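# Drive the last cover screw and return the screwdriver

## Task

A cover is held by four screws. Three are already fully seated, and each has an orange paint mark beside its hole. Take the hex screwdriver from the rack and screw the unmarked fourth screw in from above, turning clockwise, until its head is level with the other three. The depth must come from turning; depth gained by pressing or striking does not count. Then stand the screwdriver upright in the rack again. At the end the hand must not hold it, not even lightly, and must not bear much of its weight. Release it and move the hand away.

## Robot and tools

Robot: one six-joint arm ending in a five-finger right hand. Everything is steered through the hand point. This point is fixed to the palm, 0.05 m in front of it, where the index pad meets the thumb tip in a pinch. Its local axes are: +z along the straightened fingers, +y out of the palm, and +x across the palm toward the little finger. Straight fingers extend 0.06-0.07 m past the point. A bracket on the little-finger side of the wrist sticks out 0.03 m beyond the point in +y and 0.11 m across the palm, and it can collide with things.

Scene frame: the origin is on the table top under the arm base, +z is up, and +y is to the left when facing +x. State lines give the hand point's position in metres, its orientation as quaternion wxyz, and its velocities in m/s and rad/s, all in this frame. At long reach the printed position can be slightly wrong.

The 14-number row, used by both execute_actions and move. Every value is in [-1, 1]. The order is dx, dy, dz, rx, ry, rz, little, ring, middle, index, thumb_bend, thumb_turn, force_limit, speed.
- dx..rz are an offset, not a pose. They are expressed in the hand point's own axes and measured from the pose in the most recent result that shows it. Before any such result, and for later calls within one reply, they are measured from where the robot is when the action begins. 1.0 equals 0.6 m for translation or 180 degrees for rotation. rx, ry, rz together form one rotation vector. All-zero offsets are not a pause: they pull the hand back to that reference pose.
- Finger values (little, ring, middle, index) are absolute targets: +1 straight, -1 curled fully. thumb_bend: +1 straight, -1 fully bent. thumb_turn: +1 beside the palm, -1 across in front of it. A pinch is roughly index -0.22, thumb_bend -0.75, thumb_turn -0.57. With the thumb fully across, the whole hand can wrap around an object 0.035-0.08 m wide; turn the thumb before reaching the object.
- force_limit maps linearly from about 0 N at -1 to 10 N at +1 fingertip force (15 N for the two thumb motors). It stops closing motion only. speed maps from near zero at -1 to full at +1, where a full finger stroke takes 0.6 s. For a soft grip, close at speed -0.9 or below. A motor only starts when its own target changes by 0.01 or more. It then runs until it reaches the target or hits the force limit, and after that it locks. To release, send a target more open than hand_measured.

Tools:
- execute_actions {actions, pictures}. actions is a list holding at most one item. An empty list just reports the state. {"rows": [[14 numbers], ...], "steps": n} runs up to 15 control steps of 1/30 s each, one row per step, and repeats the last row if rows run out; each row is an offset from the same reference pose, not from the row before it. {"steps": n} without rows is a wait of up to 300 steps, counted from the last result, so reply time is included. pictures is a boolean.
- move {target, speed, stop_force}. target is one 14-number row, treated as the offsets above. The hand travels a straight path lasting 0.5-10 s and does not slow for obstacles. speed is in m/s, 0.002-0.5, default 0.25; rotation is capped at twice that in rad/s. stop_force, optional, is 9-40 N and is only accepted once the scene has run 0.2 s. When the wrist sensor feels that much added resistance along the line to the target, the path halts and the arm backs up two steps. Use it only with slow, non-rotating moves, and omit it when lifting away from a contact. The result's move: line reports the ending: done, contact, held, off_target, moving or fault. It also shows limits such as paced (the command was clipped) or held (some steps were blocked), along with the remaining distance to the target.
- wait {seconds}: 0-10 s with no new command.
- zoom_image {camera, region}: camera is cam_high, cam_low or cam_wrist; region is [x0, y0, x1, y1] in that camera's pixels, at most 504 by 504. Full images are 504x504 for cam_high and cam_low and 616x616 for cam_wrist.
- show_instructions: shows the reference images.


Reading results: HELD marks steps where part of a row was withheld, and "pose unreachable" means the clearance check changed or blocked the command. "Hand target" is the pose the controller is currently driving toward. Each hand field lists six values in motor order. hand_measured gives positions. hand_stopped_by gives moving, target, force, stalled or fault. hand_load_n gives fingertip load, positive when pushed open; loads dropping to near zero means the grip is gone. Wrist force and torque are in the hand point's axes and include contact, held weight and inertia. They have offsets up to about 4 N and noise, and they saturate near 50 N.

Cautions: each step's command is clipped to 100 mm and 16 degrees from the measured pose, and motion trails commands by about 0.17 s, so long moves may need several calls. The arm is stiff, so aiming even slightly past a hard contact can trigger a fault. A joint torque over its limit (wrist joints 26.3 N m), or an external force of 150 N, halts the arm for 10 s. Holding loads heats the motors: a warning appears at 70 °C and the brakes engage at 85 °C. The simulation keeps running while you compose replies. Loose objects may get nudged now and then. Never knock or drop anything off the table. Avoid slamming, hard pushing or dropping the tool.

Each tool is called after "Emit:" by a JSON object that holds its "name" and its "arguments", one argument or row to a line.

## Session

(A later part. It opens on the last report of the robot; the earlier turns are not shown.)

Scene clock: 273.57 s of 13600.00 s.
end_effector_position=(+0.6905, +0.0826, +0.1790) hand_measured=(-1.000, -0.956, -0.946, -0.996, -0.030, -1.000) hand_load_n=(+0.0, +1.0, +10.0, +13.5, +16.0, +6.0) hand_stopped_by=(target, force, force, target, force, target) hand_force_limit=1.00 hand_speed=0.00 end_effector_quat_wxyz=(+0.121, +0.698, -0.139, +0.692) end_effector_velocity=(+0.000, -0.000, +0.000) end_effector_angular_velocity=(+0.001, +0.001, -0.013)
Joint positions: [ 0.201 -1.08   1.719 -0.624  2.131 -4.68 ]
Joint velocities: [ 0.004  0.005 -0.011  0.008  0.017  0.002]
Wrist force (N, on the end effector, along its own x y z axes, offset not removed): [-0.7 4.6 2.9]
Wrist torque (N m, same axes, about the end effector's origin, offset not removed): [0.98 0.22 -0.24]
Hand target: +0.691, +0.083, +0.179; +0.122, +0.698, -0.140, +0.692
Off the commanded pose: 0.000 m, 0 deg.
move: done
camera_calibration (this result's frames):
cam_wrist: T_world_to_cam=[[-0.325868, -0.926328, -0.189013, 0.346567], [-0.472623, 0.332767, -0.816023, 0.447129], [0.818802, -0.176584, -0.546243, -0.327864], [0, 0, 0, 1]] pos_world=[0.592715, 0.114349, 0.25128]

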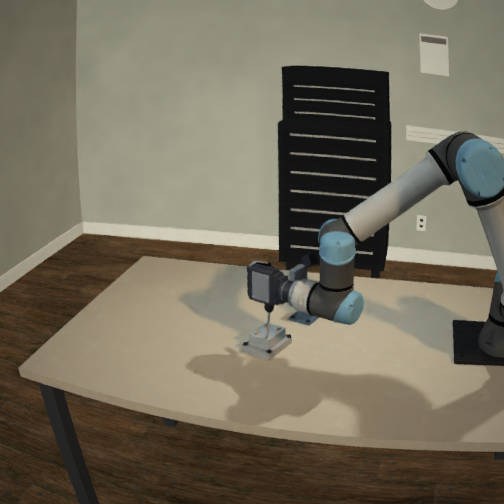

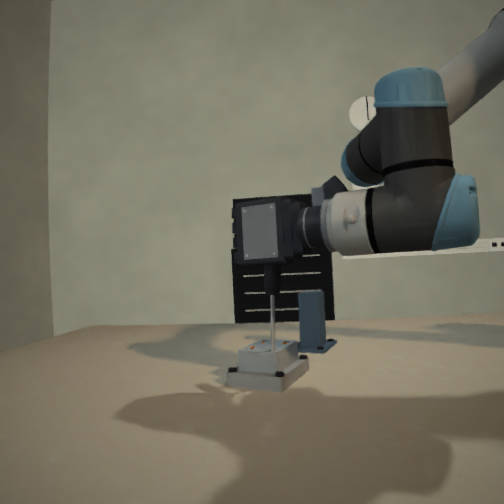

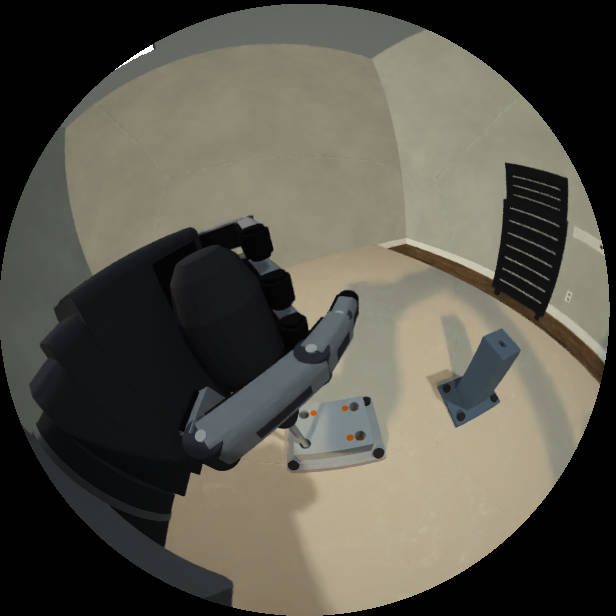

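The torque rose at the end of that stroke. One more stroke will confirm the screw is seated.

Emit:
{"name": "execute_actions", "arguments": {
  "actions": [
    {"rows":[[0,0.0003,0.0023,0,0,0,-0.72,-0.72,-0.68,-0.72,0.15,-1,1,0.3]],"steps":9}
  ],
  "pictures": false
}}

Emit:
{"name": "move", "arguments": {
  "target": [0.0005,-0.0458,0.0195,0.155,0,-0.0082,-0.72,-0.72,-0.68,-0.72,0.15,-1,1,0.3],
  "speed": 0.5
}}

Emit:
{"name": "move", "arguments": {
  "target": [0.0005,-0.0458,0.0195,0.1667,0,-0.0088,-0.72,-0.72,-0.68,-0.72,0.15,-1,1,0.3],
  "speed": 0.5
}}

Emit:
{"name": "execute_actions", "arguments": {
  "actions": [
    {"rows":[[0,0,0,0,0,0,-1,-1,-1,-1,0.15,-1,1,0],[0,0,0,0,0,0,-1,-1,-1,-1,0.15,-1,1,0],[0,0,0,0,0,0,-1,-1,-1,-1,0.15,-1,1,0],[0,0,0,0,0,0,-1,-1,-1,-1,-1,-1,1,0]],"steps":12}
  ],
  "pictures": false
}}

Emit:
{"name": "move", "arguments": {
  "target": [-0.0017,0.03,-0.0398,-0.1667,0,0.0088,-1,-1,-1,-1,-1,-1,1,0],
  "speed": 0.5
}}

Scene clock: 275.17 s of 13600.00 s.
end_effector_position=(+0.6915, +0.0822, +0.1790) hand_measured=(-0.720, -0.720, -0.680, -0.720, +0.150, -1.000) hand_load_n=(+0.0, +0.0, +0.0, +0.0, +0.0, +0.0) hand_stopped_by=(moving, moving, moving, moving, moving, target) hand_force_limit=1.00 hand_speed=0.30 end_effector_quat_wxyz=(+0.121, +0.698, -0.139, +0.692) end_effector_velocity=(+0.002, -0.001, -0.000) end_effector_angular_velocity=(+0.000, -0.000, +0.003)
Joint positions: [ 0.2   -1.078  1.717 -0.623  2.13  -4.679]
Joint velocities: [-0.003  0.002 -0.001 -0.    -0.005 -0.   ]
Wrist force (N, on the end effector, along its own x y z axes, offset not removed): [0.1 1.2 1.4]
Wrist torque (N m, same axes, about the end effector's origin, offset not removed): [0.20 0.00 0.06]
Hand target: +0.692, +0.082, +0.179; +0.121, +0.698, -0.139, +0.692
Off the commanded pose: 0.000 m, 0 deg.
Steps of this call (steps 1 to 39: nothing new was sent; steps 40 to 48: all 9 steps of this action). Readings (end_effector_position | what the end effector reports):
40: (+0.6906, +0.0825, +0.1791) | hand_measured=(-1.000, -0.956, -0.946, -0.996, -0.030, -1.000) hand_load_n=(+0.0, +1.0, +10.0, +13.5, +16.0, +6.0) hand_stopped_by=(moving, moving, moving, moving, moving, target) hand_force_limit=1.00 hand_speed=0.30
41: (+0.6907, +0.0825, +0.1791) | hand_measured=(-1.000, -0.956, -0.946, -0.996, -0.030, -1.000) hand_load_n=(+0.0, +1.0, +10.0, +13.5, +16.0, +6.0) hand_stopped_by=(moving, moving, moving, moving, moving, target) hand_force_limit=1.00 hand_speed=0.30
43: (+0.6911, +0.0825, +0.1791) | hand_measured=(-0.934, -0.892, -0.896, -0.932, +0.010, -1.000) hand_load_n=(+0.0, +0.0, -13.0, +0.0, +14.0, +6.0) hand_stopped_by=(moving, moving, moving, moving, moving, target) hand_force_limit=1.00 hand_speed=0.30
47: (+0.6915, +0.0822, +0.1790) | hand_measured=(-0.720, -0.720, -0.702, -0.720, +0.150, -1.000) hand_load_n=(+0.0, +0.0, -1.5, +0.0, +1.0, +0.5) hand_stopped_by=(moving, moving, moving, moving, moving, target) hand_force_limit=1.00 hand_speed=0.30
48: the state above

Scene clock: 276.67 s of 13600.00 s.
end_effector_position=(+0.7123, +0.1033, +0.1798) hand_measured=(-0.720, -0.720, -0.680, -0.720, +0.150, -1.000) hand_load_n=(+0.0, +0.0, +0.0, +0.0, +0.0, +0.0) hand_stopped_by=(target, target, target, target, target, target) hand_force_limit=1.00 hand_speed=0.30 end_effector_quat_wxyz=(-0.041, +0.709, +0.040, +0.703) end_effector_velocity=(+0.001, +0.000, -0.000) end_effector_angular_velocity=(+0.000, -0.000, +0.014)
Joint positions: [ 0.012 -1.185  1.893 -0.701  1.457 -4.71 ]
Joint velocities: [-0.008 -0.001  0.002 -0.001 -0.022 -0.   ]
Wrist force (N, on the end effector, along its own x y z axes, offset not removed): [-0.5 2.0 2.1]
Wrist torque (N m, same axes, about the end effector's origin, offset not removed): [0.20 0.04 -0.03]
Hand target: +0.712, +0.103, +0.180; -0.042, +0.709, +0.041, +0.703
Off the commanded pose: 0.000 m, 0 deg.
move: done
camera_calibration (this result's frames):
cam_wrist: T_world_to_cam=[[0.145232, -0.974991, -0.168227, 0.0387217], [-0.566718, 0.057397, -0.82191, 0.547686], [0.811011, 0.214705, -0.544209, -0.376884], [0, 0, 0, 1]] pos_world=[0.610417, 0.0872366, 0.251559]

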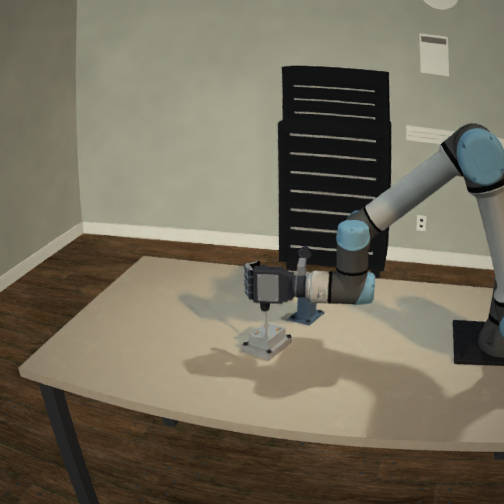

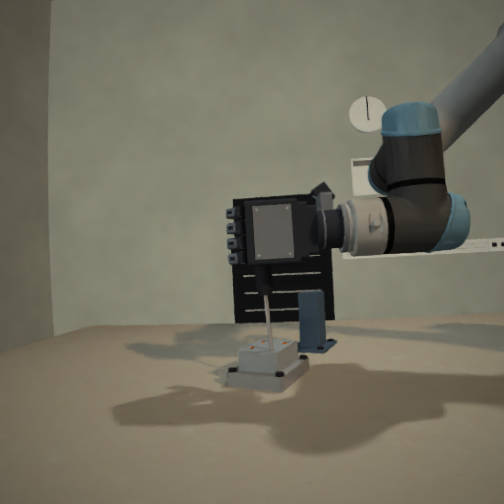

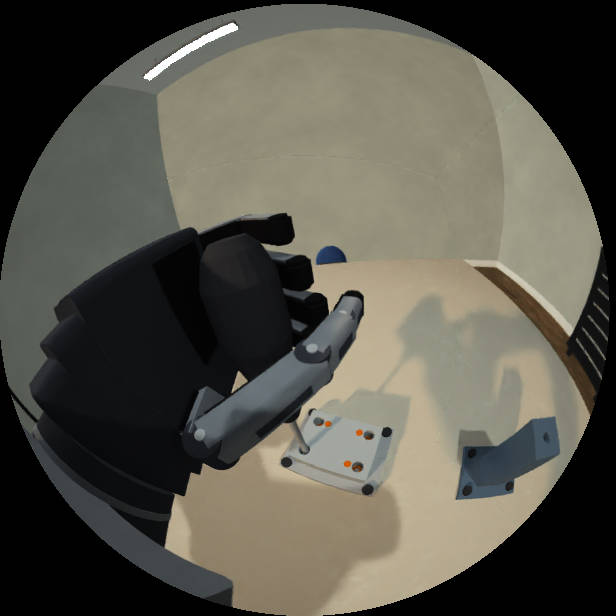

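Scene clock: 277.97 s of 13600.00 s.
end_effector_position=(+0.7205, +0.1318, +0.1800) hand_measured=(-0.720, -0.720, -0.680, -0.720, +0.150, -1.000) hand_load_n=(+0.0, +0.0, +0.0, +0.0, +0.0, +0.0) hand_stopped_by=(target, target, target, target, target, target) hand_force_limit=1.00 hand_speed=0.30 end_effector_quat_wxyz=(-0.213, +0.674, +0.230, +0.669) end_effector_velocity=(+0.001, +0.001, -0.001) end_effector_angular_velocity=(-0.001, +0.002, +0.015)
Joint positions: [-0.203 -1.167  1.865 -0.68   0.721 -4.746]
Joint velocities: [-0.004  0.004 -0.007  0.006 -0.019 -0.002]
Wrist force (N, on the end effector, along its own x y z axes, offset not removed): [0.1 1.7 1.3]
Wrist torque (N m, same axes, about the end effector's origin, offset not removed): [0.27 -0.04 0.07]
Hand target: +0.721, +0.132, +0.180; -0.213, +0.674, +0.231, +0.669
Off the commanded pose: 0.000 m, 0 deg.
move: done
camera_calibration (this result's frames):
cam_wrist: T_world_to_cam=[[0.613512, -0.77606, -0.14606, -0.302309], [-0.512405, -0.250487, -0.8214, 0.55222], [0.600869, 0.57878, -0.551334, -0.284844], [0, 0, 0, 1]] pos_world=[0.639584, 0.0685758, 0.252394]

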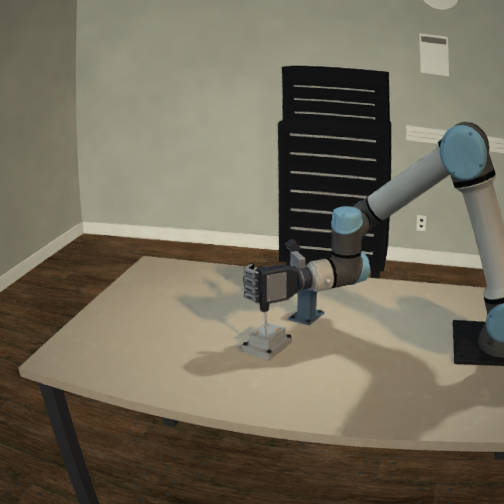

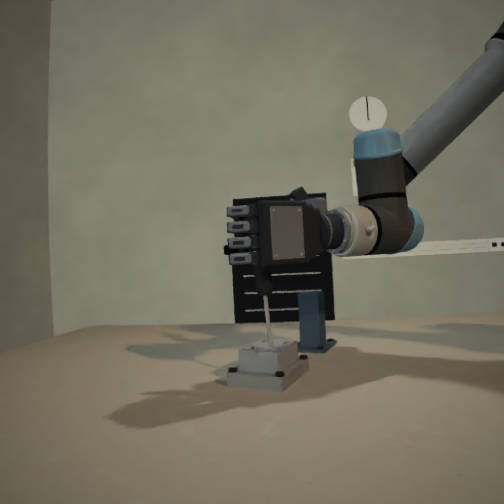

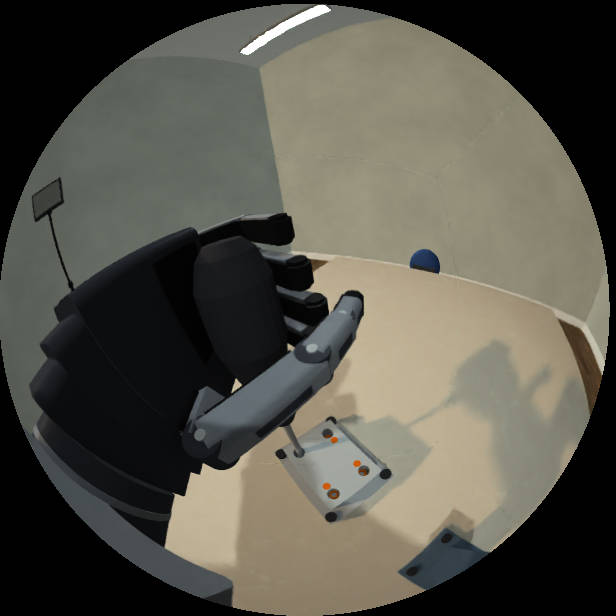

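Scene clock: 278.37 s of 13600.00 s.
end_effector_position=(+0.7206, +0.1317, +0.1800) hand_measured=(-1.000, -0.920, -0.912, -0.980, -0.026, -1.000) hand_load_n=(+5.0, +7.0, +10.0, +11.5, +16.0, +3.5) hand_stopped_by=(target, force, force, force, force, target) hand_force_limit=1.00 hand_speed=0.00 end_effector_quat_wxyz=(-0.213, +0.674, +0.230, +0.669) end_effector_velocity=(+0.000, -0.000, +0.001) end_effector_angular_velocity=(-0.000, -0.001, -0.001)
Joint positions: [-0.203 -1.167  1.865 -0.68   0.721 -4.746]
Joint velocities: [-0.    -0.001 -0.001  0.     0.    -0.   ]
Wrist force (N, on the end effector, along its own x y z axes, offset not removed): [5.1 -0.3 3.0]
Wrist torque (N m, same axes, about the end effector's origin, offset not removed): [-0.11 -0.27 0.49]
Hand target: +0.721, +0.132, +0.180; -0.213, +0.674, +0.230, +0.669
Off the commanded pose: 0.000 m, 0 deg.
Steps of this call (steps 1 to 12: all 12 steps of this action). Readings (end_effector_position | what the end effector reports):
1: (+0.7205, +0.1318, +0.1800) | hand_measured=(-0.720, -0.720, -0.680, -0.720, +0.150, -1.000) hand_load_n=(+0.0, +0.0, +0.0, +0.0, +0.0, +0.0) hand_stopped_by=(moving, moving, moving, moving, target, target) hand_force_limit=1.00 hand_speed=0.00
2: (+0.7206, +0.1318, +0.1800) | hand_measured=(-0.720, -0.720, -0.680, -0.720, +0.150, -1.000) hand_load_n=(+0.0, +0.0, +0.0, +0.0, +0.0, +0.0) hand_stopped_by=(moving, moving, moving, moving, target, target) hand_force_limit=1.00 hand_speed=0.00
4: (+0.7205, +0.1318, +0.1800) | hand_measured=(-0.770, -0.770, -0.730, -0.770, +0.152, -1.000) hand_load_n=(+0.0, +0.0, +3.5, +0.0, +2.0, +0.5) hand_stopped_by=(moving, moving, moving, moving, moving, target) hand_force_limit=1.00 hand_speed=0.00
8: (+0.7206, +0.1317, +0.1800) | hand_measured=(-0.992, -0.920, -0.914, -0.982, +0.090, -1.000) hand_load_n=(+4.0, +8.5, +11.5, +13.0, +6.5, +1.5) hand_stopped_by=(moving, force, force, force, moving, target) hand_force_limit=1.00 hand_speed=0.00
12: the state above

Scene clock: 279.90 s of 13600.00 s.
end_effector_position=(+0.7122, +0.1031, +0.1798) hand_measured=(-1.000, -0.920, -0.912, -0.980, -0.018, -1.000) hand_load_n=(+0.0, +0.0, +10.5, +5.0, +17.0, +5.0) hand_stopped_by=(target, force, force, force, force, target) hand_force_limit=1.00 hand_speed=0.00 end_effector_quat_wxyz=(-0.041, +0.709, +0.040, +0.703) end_effector_velocity=(+0.001, -0.001, +0.000) end_effector_angular_velocity=(-0.000, +0.001, -0.016)
Joint positions: [ 0.012 -1.185  1.894 -0.702  1.457 -4.71 ]
Joint velocities: [ 0.007  0.003 -0.006  0.004  0.023  0.   ]
Wrist force (N, on the end effector, along its own x y z axes, offset not removed): [-0.1 3.1 2.4]
Wrist torque (N m, same axes, about the end effector's origin, offset not removed): [0.75 0.08 -0.14]
Hand target: +0.712, +0.103, +0.180; -0.040, +0.709, +0.040, +0.703
Off the commanded pose: 0.000 m, 0 deg.
move: done
camera_calibration (this result's frames):
cam_wrist: T_world_to_cam=[[0.145229, -0.974994, -0.168213, 0.03855], [-0.566429, 0.0574643, -0.822105, 0.547452], [0.811213, 0.214674, -0.543919, -0.376949], [0, 0, 0, 1]] pos_world=[0.61028, 0.0870482, 0.251518]

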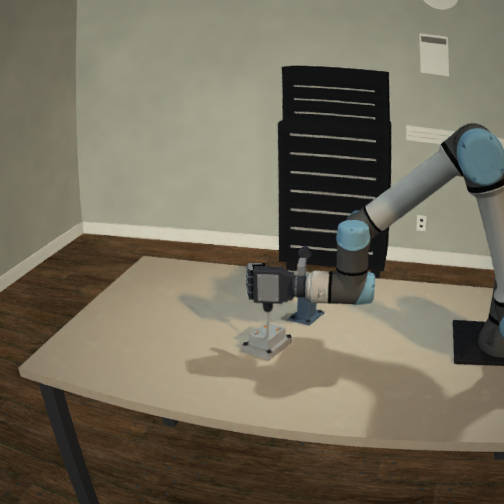

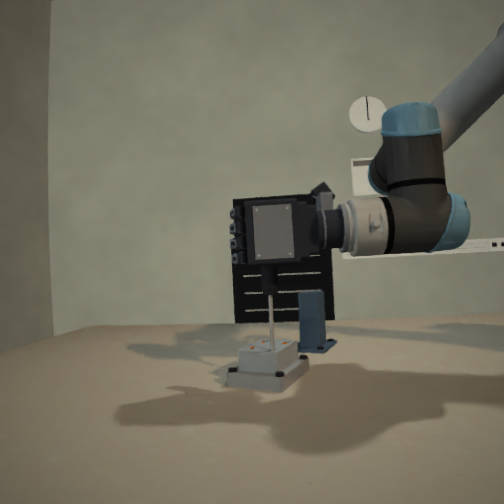

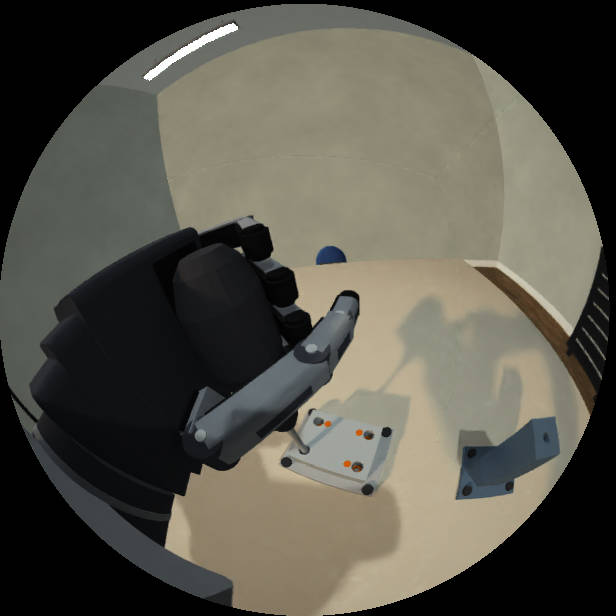

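The screw is seated. I'll regrip the driver and lift it out.

Emit:
{"name": "execute_actions", "arguments": {
  "actions": [
    {"rows":[[0,0,0,0,0,0,-0.72,-0.72,-0.68,-0.72,0.15,-1,1,0.3]],"steps":12}
  ],
  "pictures": false
}}

Emit:
{"name": "execute_actions", "arguments": {
  "actions": [
    {"rows":[[0,0,0,0,0,0,-1,-1,-1,-1,0.15,-1,1,0],[0,0,0,0,0,0,-1,-1,-1,-1,0.15,-1,1,0],[0,0,0,0,0,0,-1,-1,-1,-1,0.15,-1,1,0],[0,0,0,0,0,0,-1,-1,-1,-1,-1,-1,1,0]],"steps":14}
  ],
  "pictures": false
}}

Emit:
{"name": "move", "arguments": {
  "target": [0.18,0,-0.0095,0,0,0,-1,-1,-1,-1,-1,-1,1,0],
  "speed": 0.1
}}

Emit:
{"name": "move", "arguments": {
  "target": [0,0,0,-0.082,0,0,-1,-1,-1,-1,-1,-1,1,0],
  "speed": 0.3
}}

Scene clock: 282.47 s of 13600.00 s.
end_effector_position=(+0.7122, +0.1032, +0.1798) hand_measured=(-0.720, -0.720, -0.680, -0.720, +0.152, -1.000) hand_load_n=(+0.0, +0.0, +0.0, +0.0, +0.5, +1.0) hand_stopped_by=(target, target, target, target, target, target) hand_force_limit=1.00 hand_speed=0.30 end_effector_quat_wxyz=(-0.041, +0.709, +0.040, +0.703) end_effector_velocity=(-0.000, -0.001, +0.000) end_effector_angular_velocity=(+0.000, -0.000, +0.000)
Joint positions: [ 0.012 -1.185  1.894 -0.702  1.457 -4.71 ]
Joint velocities: [-0.001 -0.001  0.002 -0.001 -0.001  0.   ]
Wrist force (N, on the end effector, along its own x y z axes, offset not removed): [-0.7 1.8 1.2]
Wrist torque (N m, same axes, about the end effector's origin, offset not removed): [0.35 0.08 0.11]
Hand target: +0.712, +0.103, +0.180; -0.041, +0.709, +0.040, +0.703
Off the commanded pose: 0.000 m, 0 deg.
Steps of this call (steps 1 to 65: nothing new was sent; steps 66 to 77: all 12 steps of this action). Readings (end_effector_position | what the end effector reports):
66: (+0.7123, +0.1030, +0.1798) | hand_measured=(-1.000, -0.920, -0.912, -0.980, -0.018, -1.000) hand_load_n=(+0.0, +0.0, +10.5, +5.5, +17.0, +5.0) hand_stopped_by=(moving, moving, moving, moving, moving, target) hand_force_limit=1.00 hand_speed=0.30
67: (+0.7123, +0.1031, +0.1798) | hand_measured=(-1.000, -0.920, -0.912, -0.980, -0.018, -1.000) hand_load_n=(+0.0, +0.0, +10.5, +5.5, +17.0, +5.0) hand_stopped_by=(moving, moving, moving, moving, moving, target) hand_force_limit=1.00 hand_speed=0.30
69: (+0.7123, +0.1033, +0.1798) | hand_measured=(-0.934, -0.854, -0.862, -0.916, +0.022, -1.000) hand_load_n=(+0.0, +0.0, -13.0, +0.0, +14.0, +4.5) hand_stopped_by=(moving, moving, moving, moving, moving, target) hand_force_limit=1.00 hand_speed=0.30
73: (+0.7123, +0.1033, +0.1798) | hand_measured=(-0.720, -0.720, -0.710, -0.720, +0.152, -1.000) hand_load_n=(+0.0, +0.0, -1.0, +0.0, +1.5, +1.5) hand_stopped_by=(moving, moving, moving, moving, moving, target) hand_force_limit=1.00 hand_speed=0.30
77: the state above

Scene clock: 282.93 s of 13600.00 s.
end_effector_position=(+0.7122, +0.1032, +0.1798) hand_measured=(-1.000, -0.966, -0.946, -0.994, -0.030, -1.000) hand_load_n=(+0.0, +10.5, +10.0, +11.5, +15.0, +4.5) hand_stopped_by=(target, force, force, force, force, target) hand_force_limit=1.00 hand_speed=0.00 end_effector_quat_wxyz=(-0.041, +0.709, +0.040, +0.703) end_effector_velocity=(-0.000, -0.000, -0.000) end_effector_angular_velocity=(-0.000, +0.001, -0.001)
Joint positions: [ 0.012 -1.185  1.894 -0.702  1.457 -4.71 ]
Joint velocities: [-0.001  0.    -0.     0.001  0.    -0.   ]
Wrist force (N, on the end effector, along its own x y z axes, offset not removed): [0.8 3.2 1.0]
Wrist torque (N m, same axes, about the end effector's origin, offset not removed): [0.43 0.01 -0.04]
Hand target: +0.712, +0.103, +0.180; -0.041, +0.709, +0.040, +0.703
Off the commanded pose: 0.000 m, 0 deg.
Steps of this call (steps 1 to 14: all 14 steps of this action). Readings (end_effector_position | what the end effector reports):
1: (+0.7122, +0.1032, +0.1798) | hand_measured=(-0.720, -0.720, -0.680, -0.720, +0.152, -1.000) hand_load_n=(+0.0, +0.0, +0.0, +0.0, +0.5, +1.0) hand_stopped_by=(moving, moving, moving, moving, target, target) hand_force_limit=1.00 hand_speed=0.00
2: (+0.7122, +0.1032, +0.1798) | hand_measured=(-0.720, -0.720, -0.680, -0.720, +0.152, -1.000) hand_load_n=(+0.0, +0.0, +0.0, +0.0, +0.5, +1.0) hand_stopped_by=(moving, moving, moving, moving, target, target) hand_force_limit=1.00 hand_speed=0.00
4: (+0.7122, +0.1032, +0.1798) | hand_measured=(-0.770, -0.770, -0.730, -0.770, +0.152, -1.000) hand_load_n=(+0.0, +0.0, +3.0, +0.0, +2.5, +1.0) hand_stopped_by=(moving, moving, moving, moving, moving, target) hand_force_limit=1.00 hand_speed=0.00
8: (+0.7122, +0.1032, +0.1798) | hand_measured=(-0.992, -0.968, -0.946, -0.990, +0.090, -1.000) hand_load_n=(+0.0, +11.0, +11.5, +10.0, +6.0, +2.0) hand_stopped_by=(moving, force, force, moving, moving, target) hand_force_limit=1.00 hand_speed=0.00
14: the state above

Scene clock: 284.77 s of 13600.00 s.
end_effector_position=(+0.7074, +0.1026, +0.2875) hand_measured=(-1.000, -0.966, -0.946, -0.994, -0.030, -1.000) hand_load_n=(+0.0, +10.5, +10.0, +11.0, +14.5, +4.5) hand_stopped_by=(target, force, force, force, force, target) hand_force_limit=1.00 hand_speed=0.00 end_effector_quat_wxyz=(-0.041, +0.709, +0.040, +0.703) end_effector_velocity=(-0.000, -0.001, +0.003) end_effector_angular_velocity=(+0.000, +0.001, -0.002)
Joint positions: [ 0.01  -1.338  1.779 -0.434  1.455 -4.71 ]
Joint velocities: [-0.001 -0.003 -0.004  0.008  0.001  0.   ]
Wrist force (N, on the end effector, along its own x y z axes, offset not removed): [-0.3 1.1 0.7]
Wrist torque (N m, same axes, about the end effector's origin, offset not removed): [0.22 -0.11 0.10]
Hand target: +0.707, +0.103, +0.288; -0.041, +0.709, +0.040, +0.703
Off the commanded pose: 0.000 m, 0 deg.
move: done
camera_calibration (this result's frames):
cam_wrist: T_world_to_cam=[[0.145267, -0.974986, -0.168226, 0.0567724], [-0.566293, 0.0574888, -0.822197, 0.633287], [0.811301, 0.214703, -0.543777, -0.314482], [0, 0, 0, 1]] pos_world=[0.605518, 0.0864658, 0.359229]

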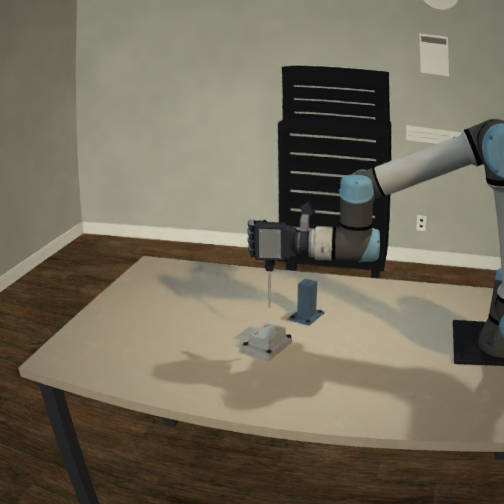

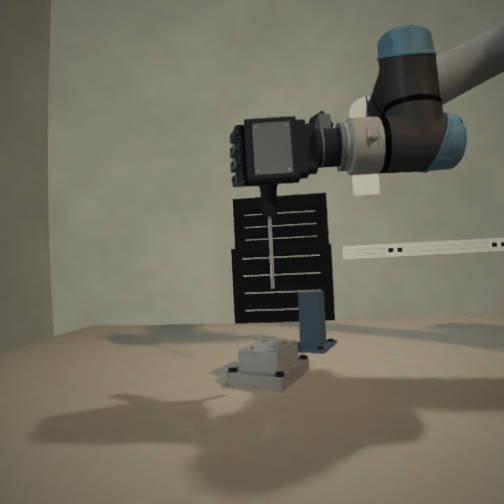

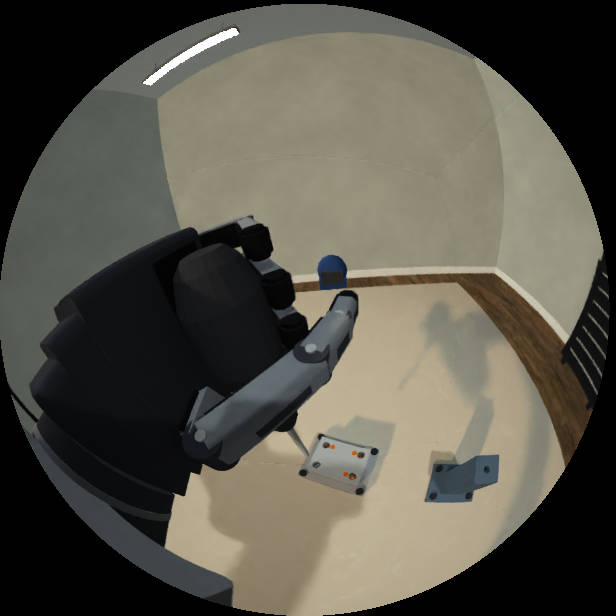

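Scene clock: 285.83 s of 13600.00 s.
end_effector_position=(+0.7075, +0.1026, +0.2875) hand_measured=(-1.000, -0.966, -0.946, -0.994, -0.030, -1.000) hand_load_n=(+0.0, +10.5, +10.0, +11.0, +14.5, +4.5) hand_stopped_by=(target, force, force, force, force, target) hand_force_limit=1.00 hand_speed=0.00 end_effector_quat_wxyz=(+0.050, +0.708, -0.050, +0.703) end_effector_velocity=(+0.001, -0.000, +0.000) end_effector_angular_velocity=(-0.000, +0.001, -0.014)
Joint positions: [ 0.143 -1.256  1.67  -0.407  1.844 -4.709]
Joint velocities: [ 0.006  0.006 -0.01   0.005  0.019 -0.   ]
Wrist force (N, on the end effector, along its own x y z axes, offset not removed): [0.5 1.5 1.4]
Wrist torque (N m, same axes, about the end effector's origin, offset not removed): [0.37 -0.21 0.09]
Hand target: +0.708, +0.103, +0.287; +0.050, +0.708, -0.050, +0.703
Off the commanded pose: 0.000 m, 0 deg.
move: done
camera_calibration (this result's frames):
cam_wrist: T_world_to_cam=[[-0.106065, -0.980329, -0.166447, 0.234646], [-0.533455, 0.197362, -0.822481, 0.595774], [0.839152, 0.00155541, -0.543894, -0.31232], [0, 0, 0, 1]] pos_world=[0.60479, 0.112933, 0.3592]

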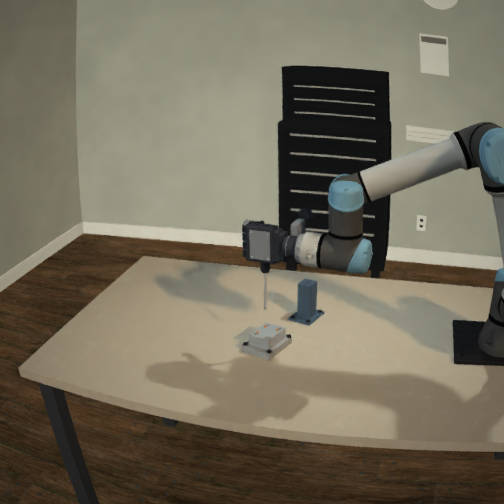

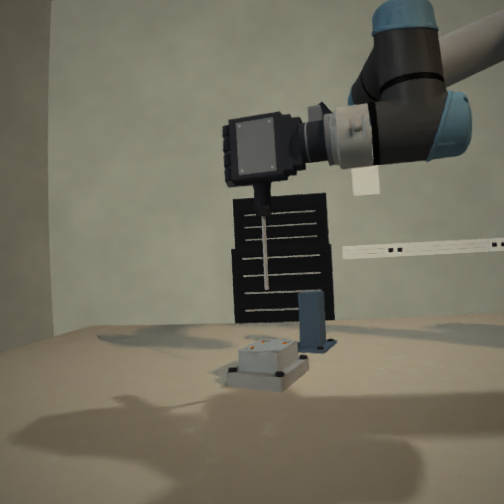

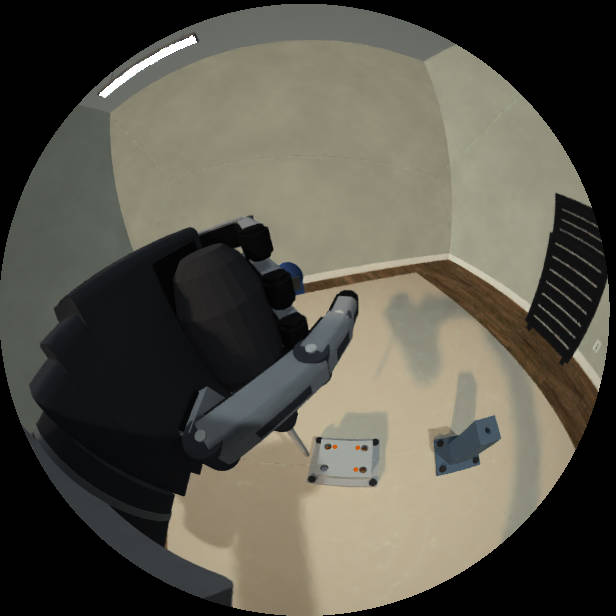

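Emit:
{"name": "move", "arguments": {
  "target": [0,0.42,-0.0436,0,0,0,-1,-1,-1,-1,-1,-1,1,0],
  "speed": 0.25
}}

Emit:
{"name": "zoom_image", "arguments": {
  "camera": "cam_wrist",
  "region": [250,390,370,510]
}}

Emit:
{"name": "zoom_image", "arguments": {
  "camera": "cam_low",
  "region": [260,230,360,330]
}}

Scene clock: 288.63 s of 13600.00 s.
end_effector_position=(+0.6460, -0.1429, +0.2880) hand_measured=(-1.000, -0.966, -0.946, -0.994, -0.030, -1.000) hand_load_n=(+0.0, +10.5, +10.0, +11.0, +14.5, +4.5) hand_stopped_by=(target, force, force, force, force, target) hand_force_limit=1.00 hand_speed=0.00 end_effector_quat_wxyz=(+0.050, +0.708, -0.050, +0.703) end_effector_velocity=(-0.000, -0.003, +0.001) end_effector_angular_velocity=(-0.000, -0.002, +0.003)
Joint positions: [-0.44  -1.481  1.95  -0.461  1.262 -4.714]
Joint velocities: [-0.01  -0.001  0.    -0.002 -0.013  0.001]
Wrist force (N, on the end effector, along its own x y z axes, offset not removed): [-2.4 3.5 0.1]
Wrist torque (N m, same axes, about the end effector's origin, offset not removed): [0.64 0.31 -0.02]
Hand target: +0.646, -0.143, +0.288; +0.050, +0.708, -0.050, +0.703
Off the commanded pose: 0.001 m, 0 deg.
move: done
camera_calibration (this result's frames):
cam_wrist: T_world_to_cam=[[-0.106487, -0.980381, -0.165871, -0.0123152], [-0.533481, 0.197109, -0.822524, 0.61182], [0.839082, 0.000900954, -0.544004, -0.260082], [0, 0, 0, 1]] pos_world=[0.543313, -0.132434, 0.359709]

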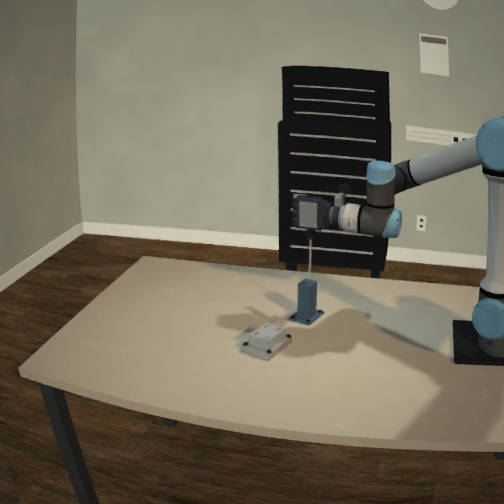

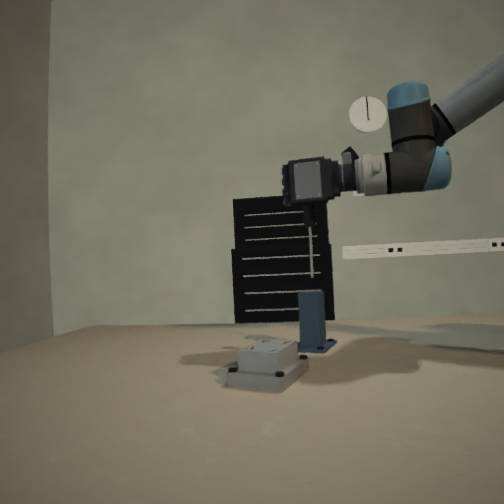

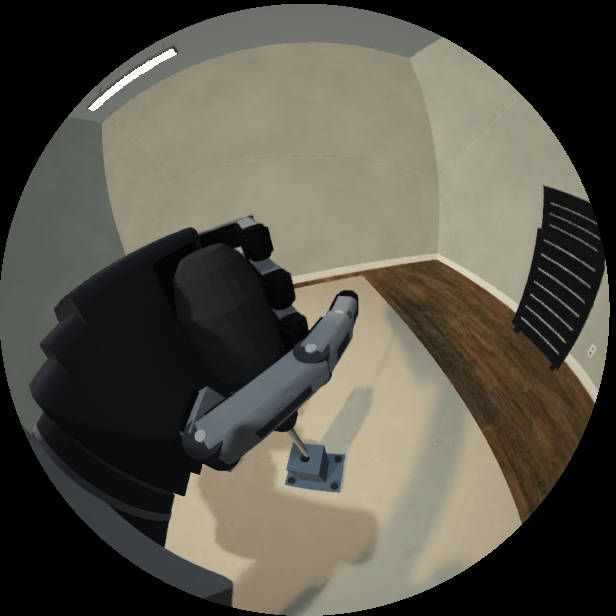

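Region (250, 390, 370, 510) of cam_wrist's 616x616 image, scaled by 4.200, with more detail than that image has.

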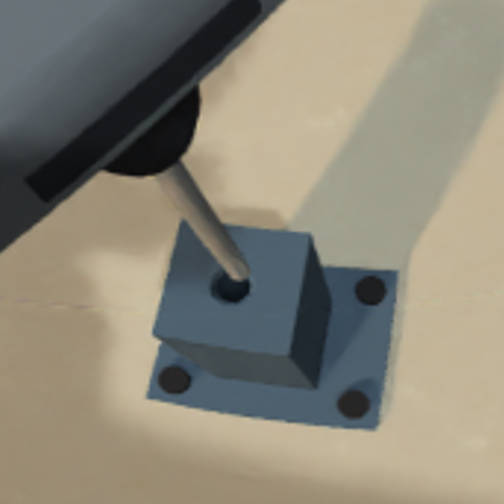

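Region (260, 230, 360, 330) of cam_low's 504x504 image, scaled by 5.040, with more detail than that image has.

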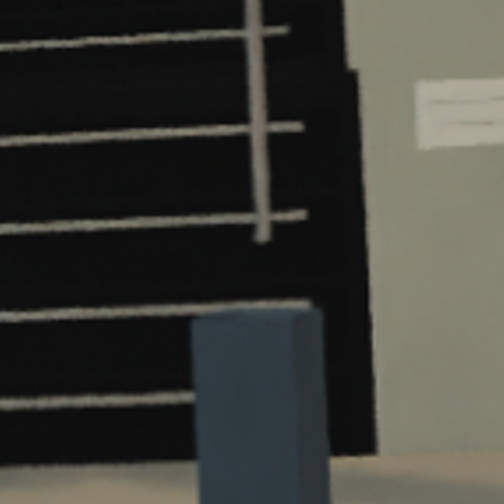

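Emit:
{"name": "move", "arguments": {
  "target": [-0.021,0,0.0011,0,0,0,-1,-1,-1,-1,-1,-1,1,0],
  "speed": 0.03
}}

Emit:
{"name": "zoom_image", "arguments": {
  "camera": "cam_wrist",
  "region": [250,390,370,510]
}}

Emit:
{"name": "zoom_image", "arguments": {
  "camera": "cam_low",
  "region": [260,230,360,330]
}}

Scene clock: 290.47 s of 13600.00 s.
end_effector_position=(+0.6465, -0.1430, +0.2758) hand_measured=(-1.000, -0.966, -0.946, -0.994, -0.030, -1.000) hand_load_n=(+0.0, +10.5, +10.0, +11.0, +14.5, +4.5) hand_stopped_by=(target, force, force, force, force, target) hand_force_limit=1.00 hand_speed=0.00 end_effector_quat_wxyz=(+0.050, +0.708, -0.050, +0.703) end_effector_velocity=(+0.000, +0.000, -0.003) end_effector_angular_velocity=(-0.000, -0.000, +0.001)
Joint positions: [-0.44  -1.465  1.967 -0.495  1.262 -4.714]
Joint velocities: [-0.     0.004  0.004 -0.008 -0.001 -0.   ]
Wrist force (N, on the end effector, along its own x y z axes, offset not removed): [-0.3 2.1 0.2]
Wrist torque (N m, same axes, about the end effector's origin, offset not removed): [0.43 -0.04 0.11]
Hand target: +0.647, -0.143, +0.275; +0.050, +0.708, -0.050, +0.703
Off the commanded pose: 0.000 m, 0 deg.
move: done
camera_calibration (this result's frames):
cam_wrist: T_world_to_cam=[[-0.106493, -0.980368, -0.165947, -0.014368], [-0.533505, 0.197176, -0.822492, 0.602092], [0.839066, 0.000944315, -0.544029, -0.267146], [0, 0, 0, 1]] pos_world=[0.543843, -0.132552, 0.347497]

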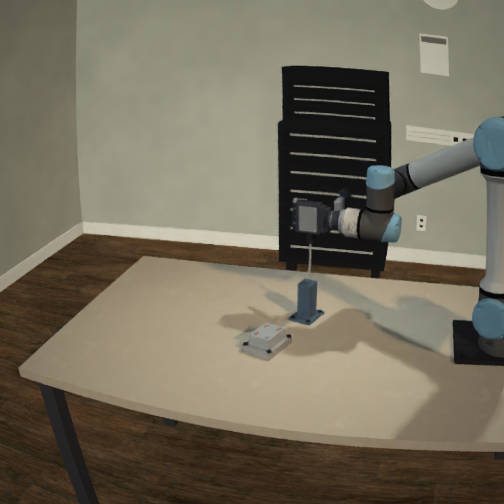

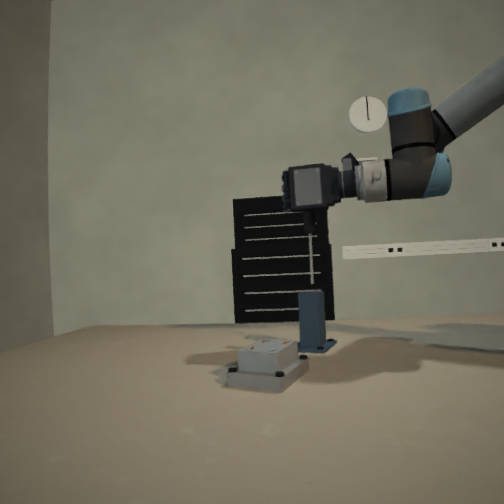

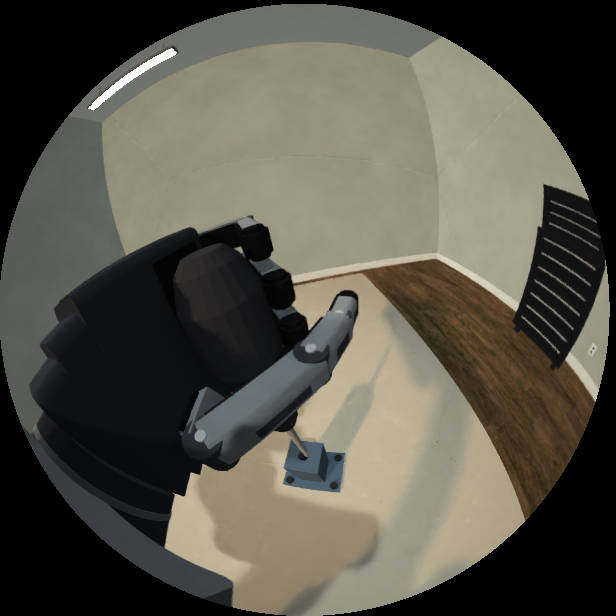

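Region (250, 390, 370, 510) of cam_wrist's 616x616 image, scaled by 4.200, with more detail than that image has.

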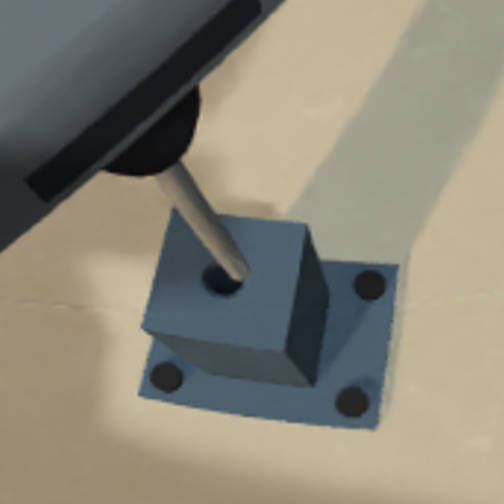

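Region (260, 230, 360, 330) of cam_low's 504x504 image, scaled by 5.040, with more detail than that image has.

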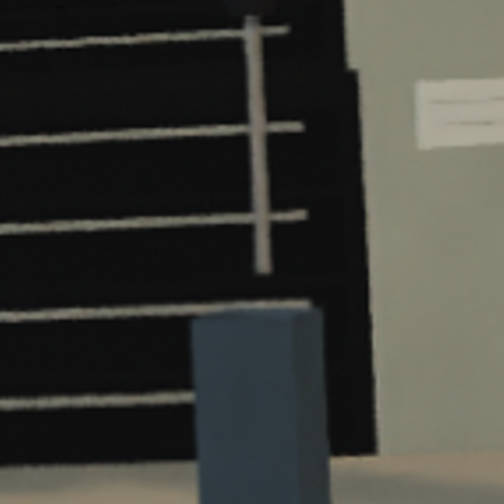

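Emit:
{"name": "move", "arguments": {
  "target": [-0.016,-0.008,0.0008,0,0,0,-1,-1,-1,-1,-1,-1,1,0],
  "speed": 0.03
}}

Emit:
{"name": "zoom_image", "arguments": {
  "camera": "cam_wrist",
  "region": [250,390,370,510]
}}

Emit:
{"name": "zoom_image", "arguments": {
  "camera": "cam_low",
  "region": [260,230,360,330]
}}

Scene clock: 292.77 s of 13600.00 s.
end_effector_position=(+0.6475, -0.1384, +0.2664) hand_measured=(-1.000, -0.966, -0.946, -0.994, -0.030, -1.000) hand_load_n=(+0.0, +10.5, +10.0, +11.0, +14.5, +4.5) hand_stopped_by=(target, force, force, force, force, target) hand_force_limit=1.00 hand_speed=0.00 end_effector_quat_wxyz=(+0.050, +0.708, -0.050, +0.703) end_effector_velocity=(+0.000, +0.002, -0.002) end_effector_angular_velocity=(-0.000, -0.001, +0.000)
Joint positions: [-0.428 -1.452  1.98  -0.52   1.274 -4.714]
Joint velocities: [ 0.004  0.003  0.003 -0.007  0.004 -0.   ]
Wrist force (N, on the end effector, along its own x y z axes, offset not removed): [0.5 2.2 1.3]
Wrist torque (N m, same axes, about the end effector's origin, offset not removed): [0.31 -0.20 0.18]
Hand target: +0.648, -0.138, +0.266; +0.050, +0.708, -0.050, +0.703
Off the commanded pose: 0.000 m, 0 deg.
move: done
camera_calibration (this result's frames):
cam_wrist: T_world_to_cam=[[-0.10648, -0.980393, -0.165807, -0.0114038], [-0.533547, 0.197051, -0.822495, 0.594104], [0.839041, 0.000886161, -0.544068, -0.273076], [0, 0, 0, 1]] pos_world=[0.54489, -0.128007, 0.338185]

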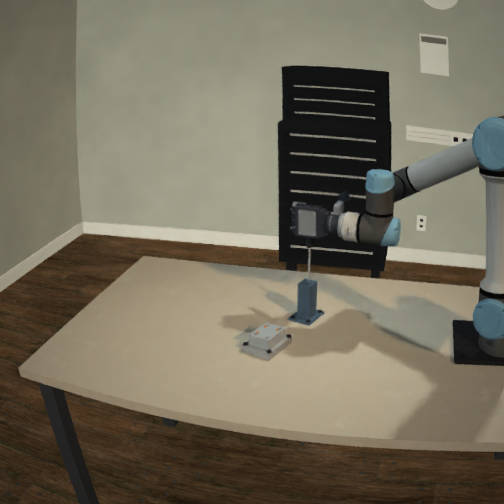

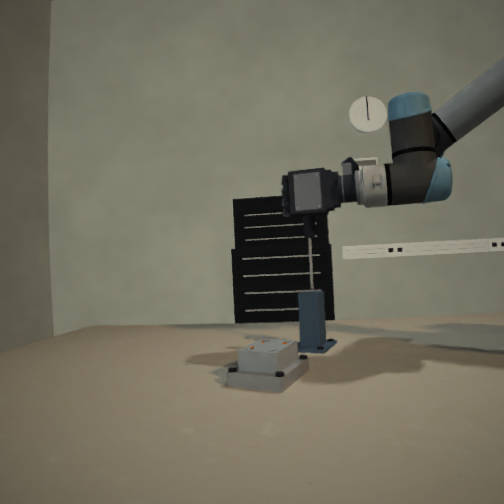

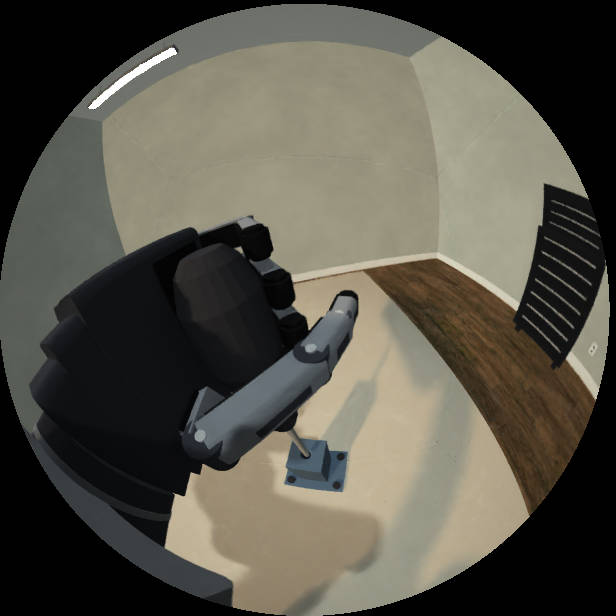

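Region (250, 390, 370, 510) of cam_wrist's 616x616 image, scaled by 4.200, with more detail than that image has.

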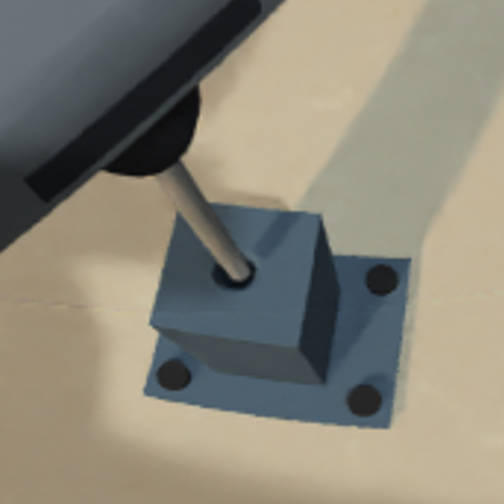

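Region (260, 230, 360, 330) of cam_low's 504x504 image, scaled by 5.040, with more detail than that image has.

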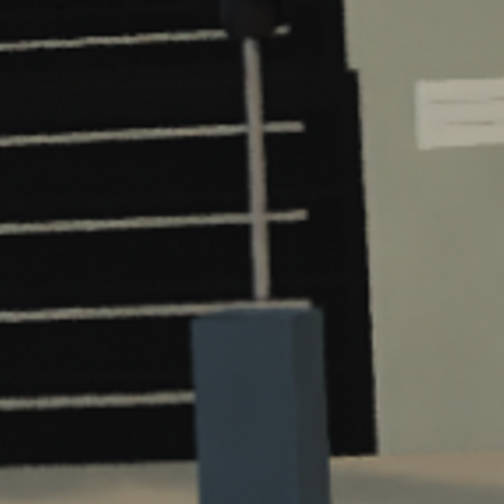

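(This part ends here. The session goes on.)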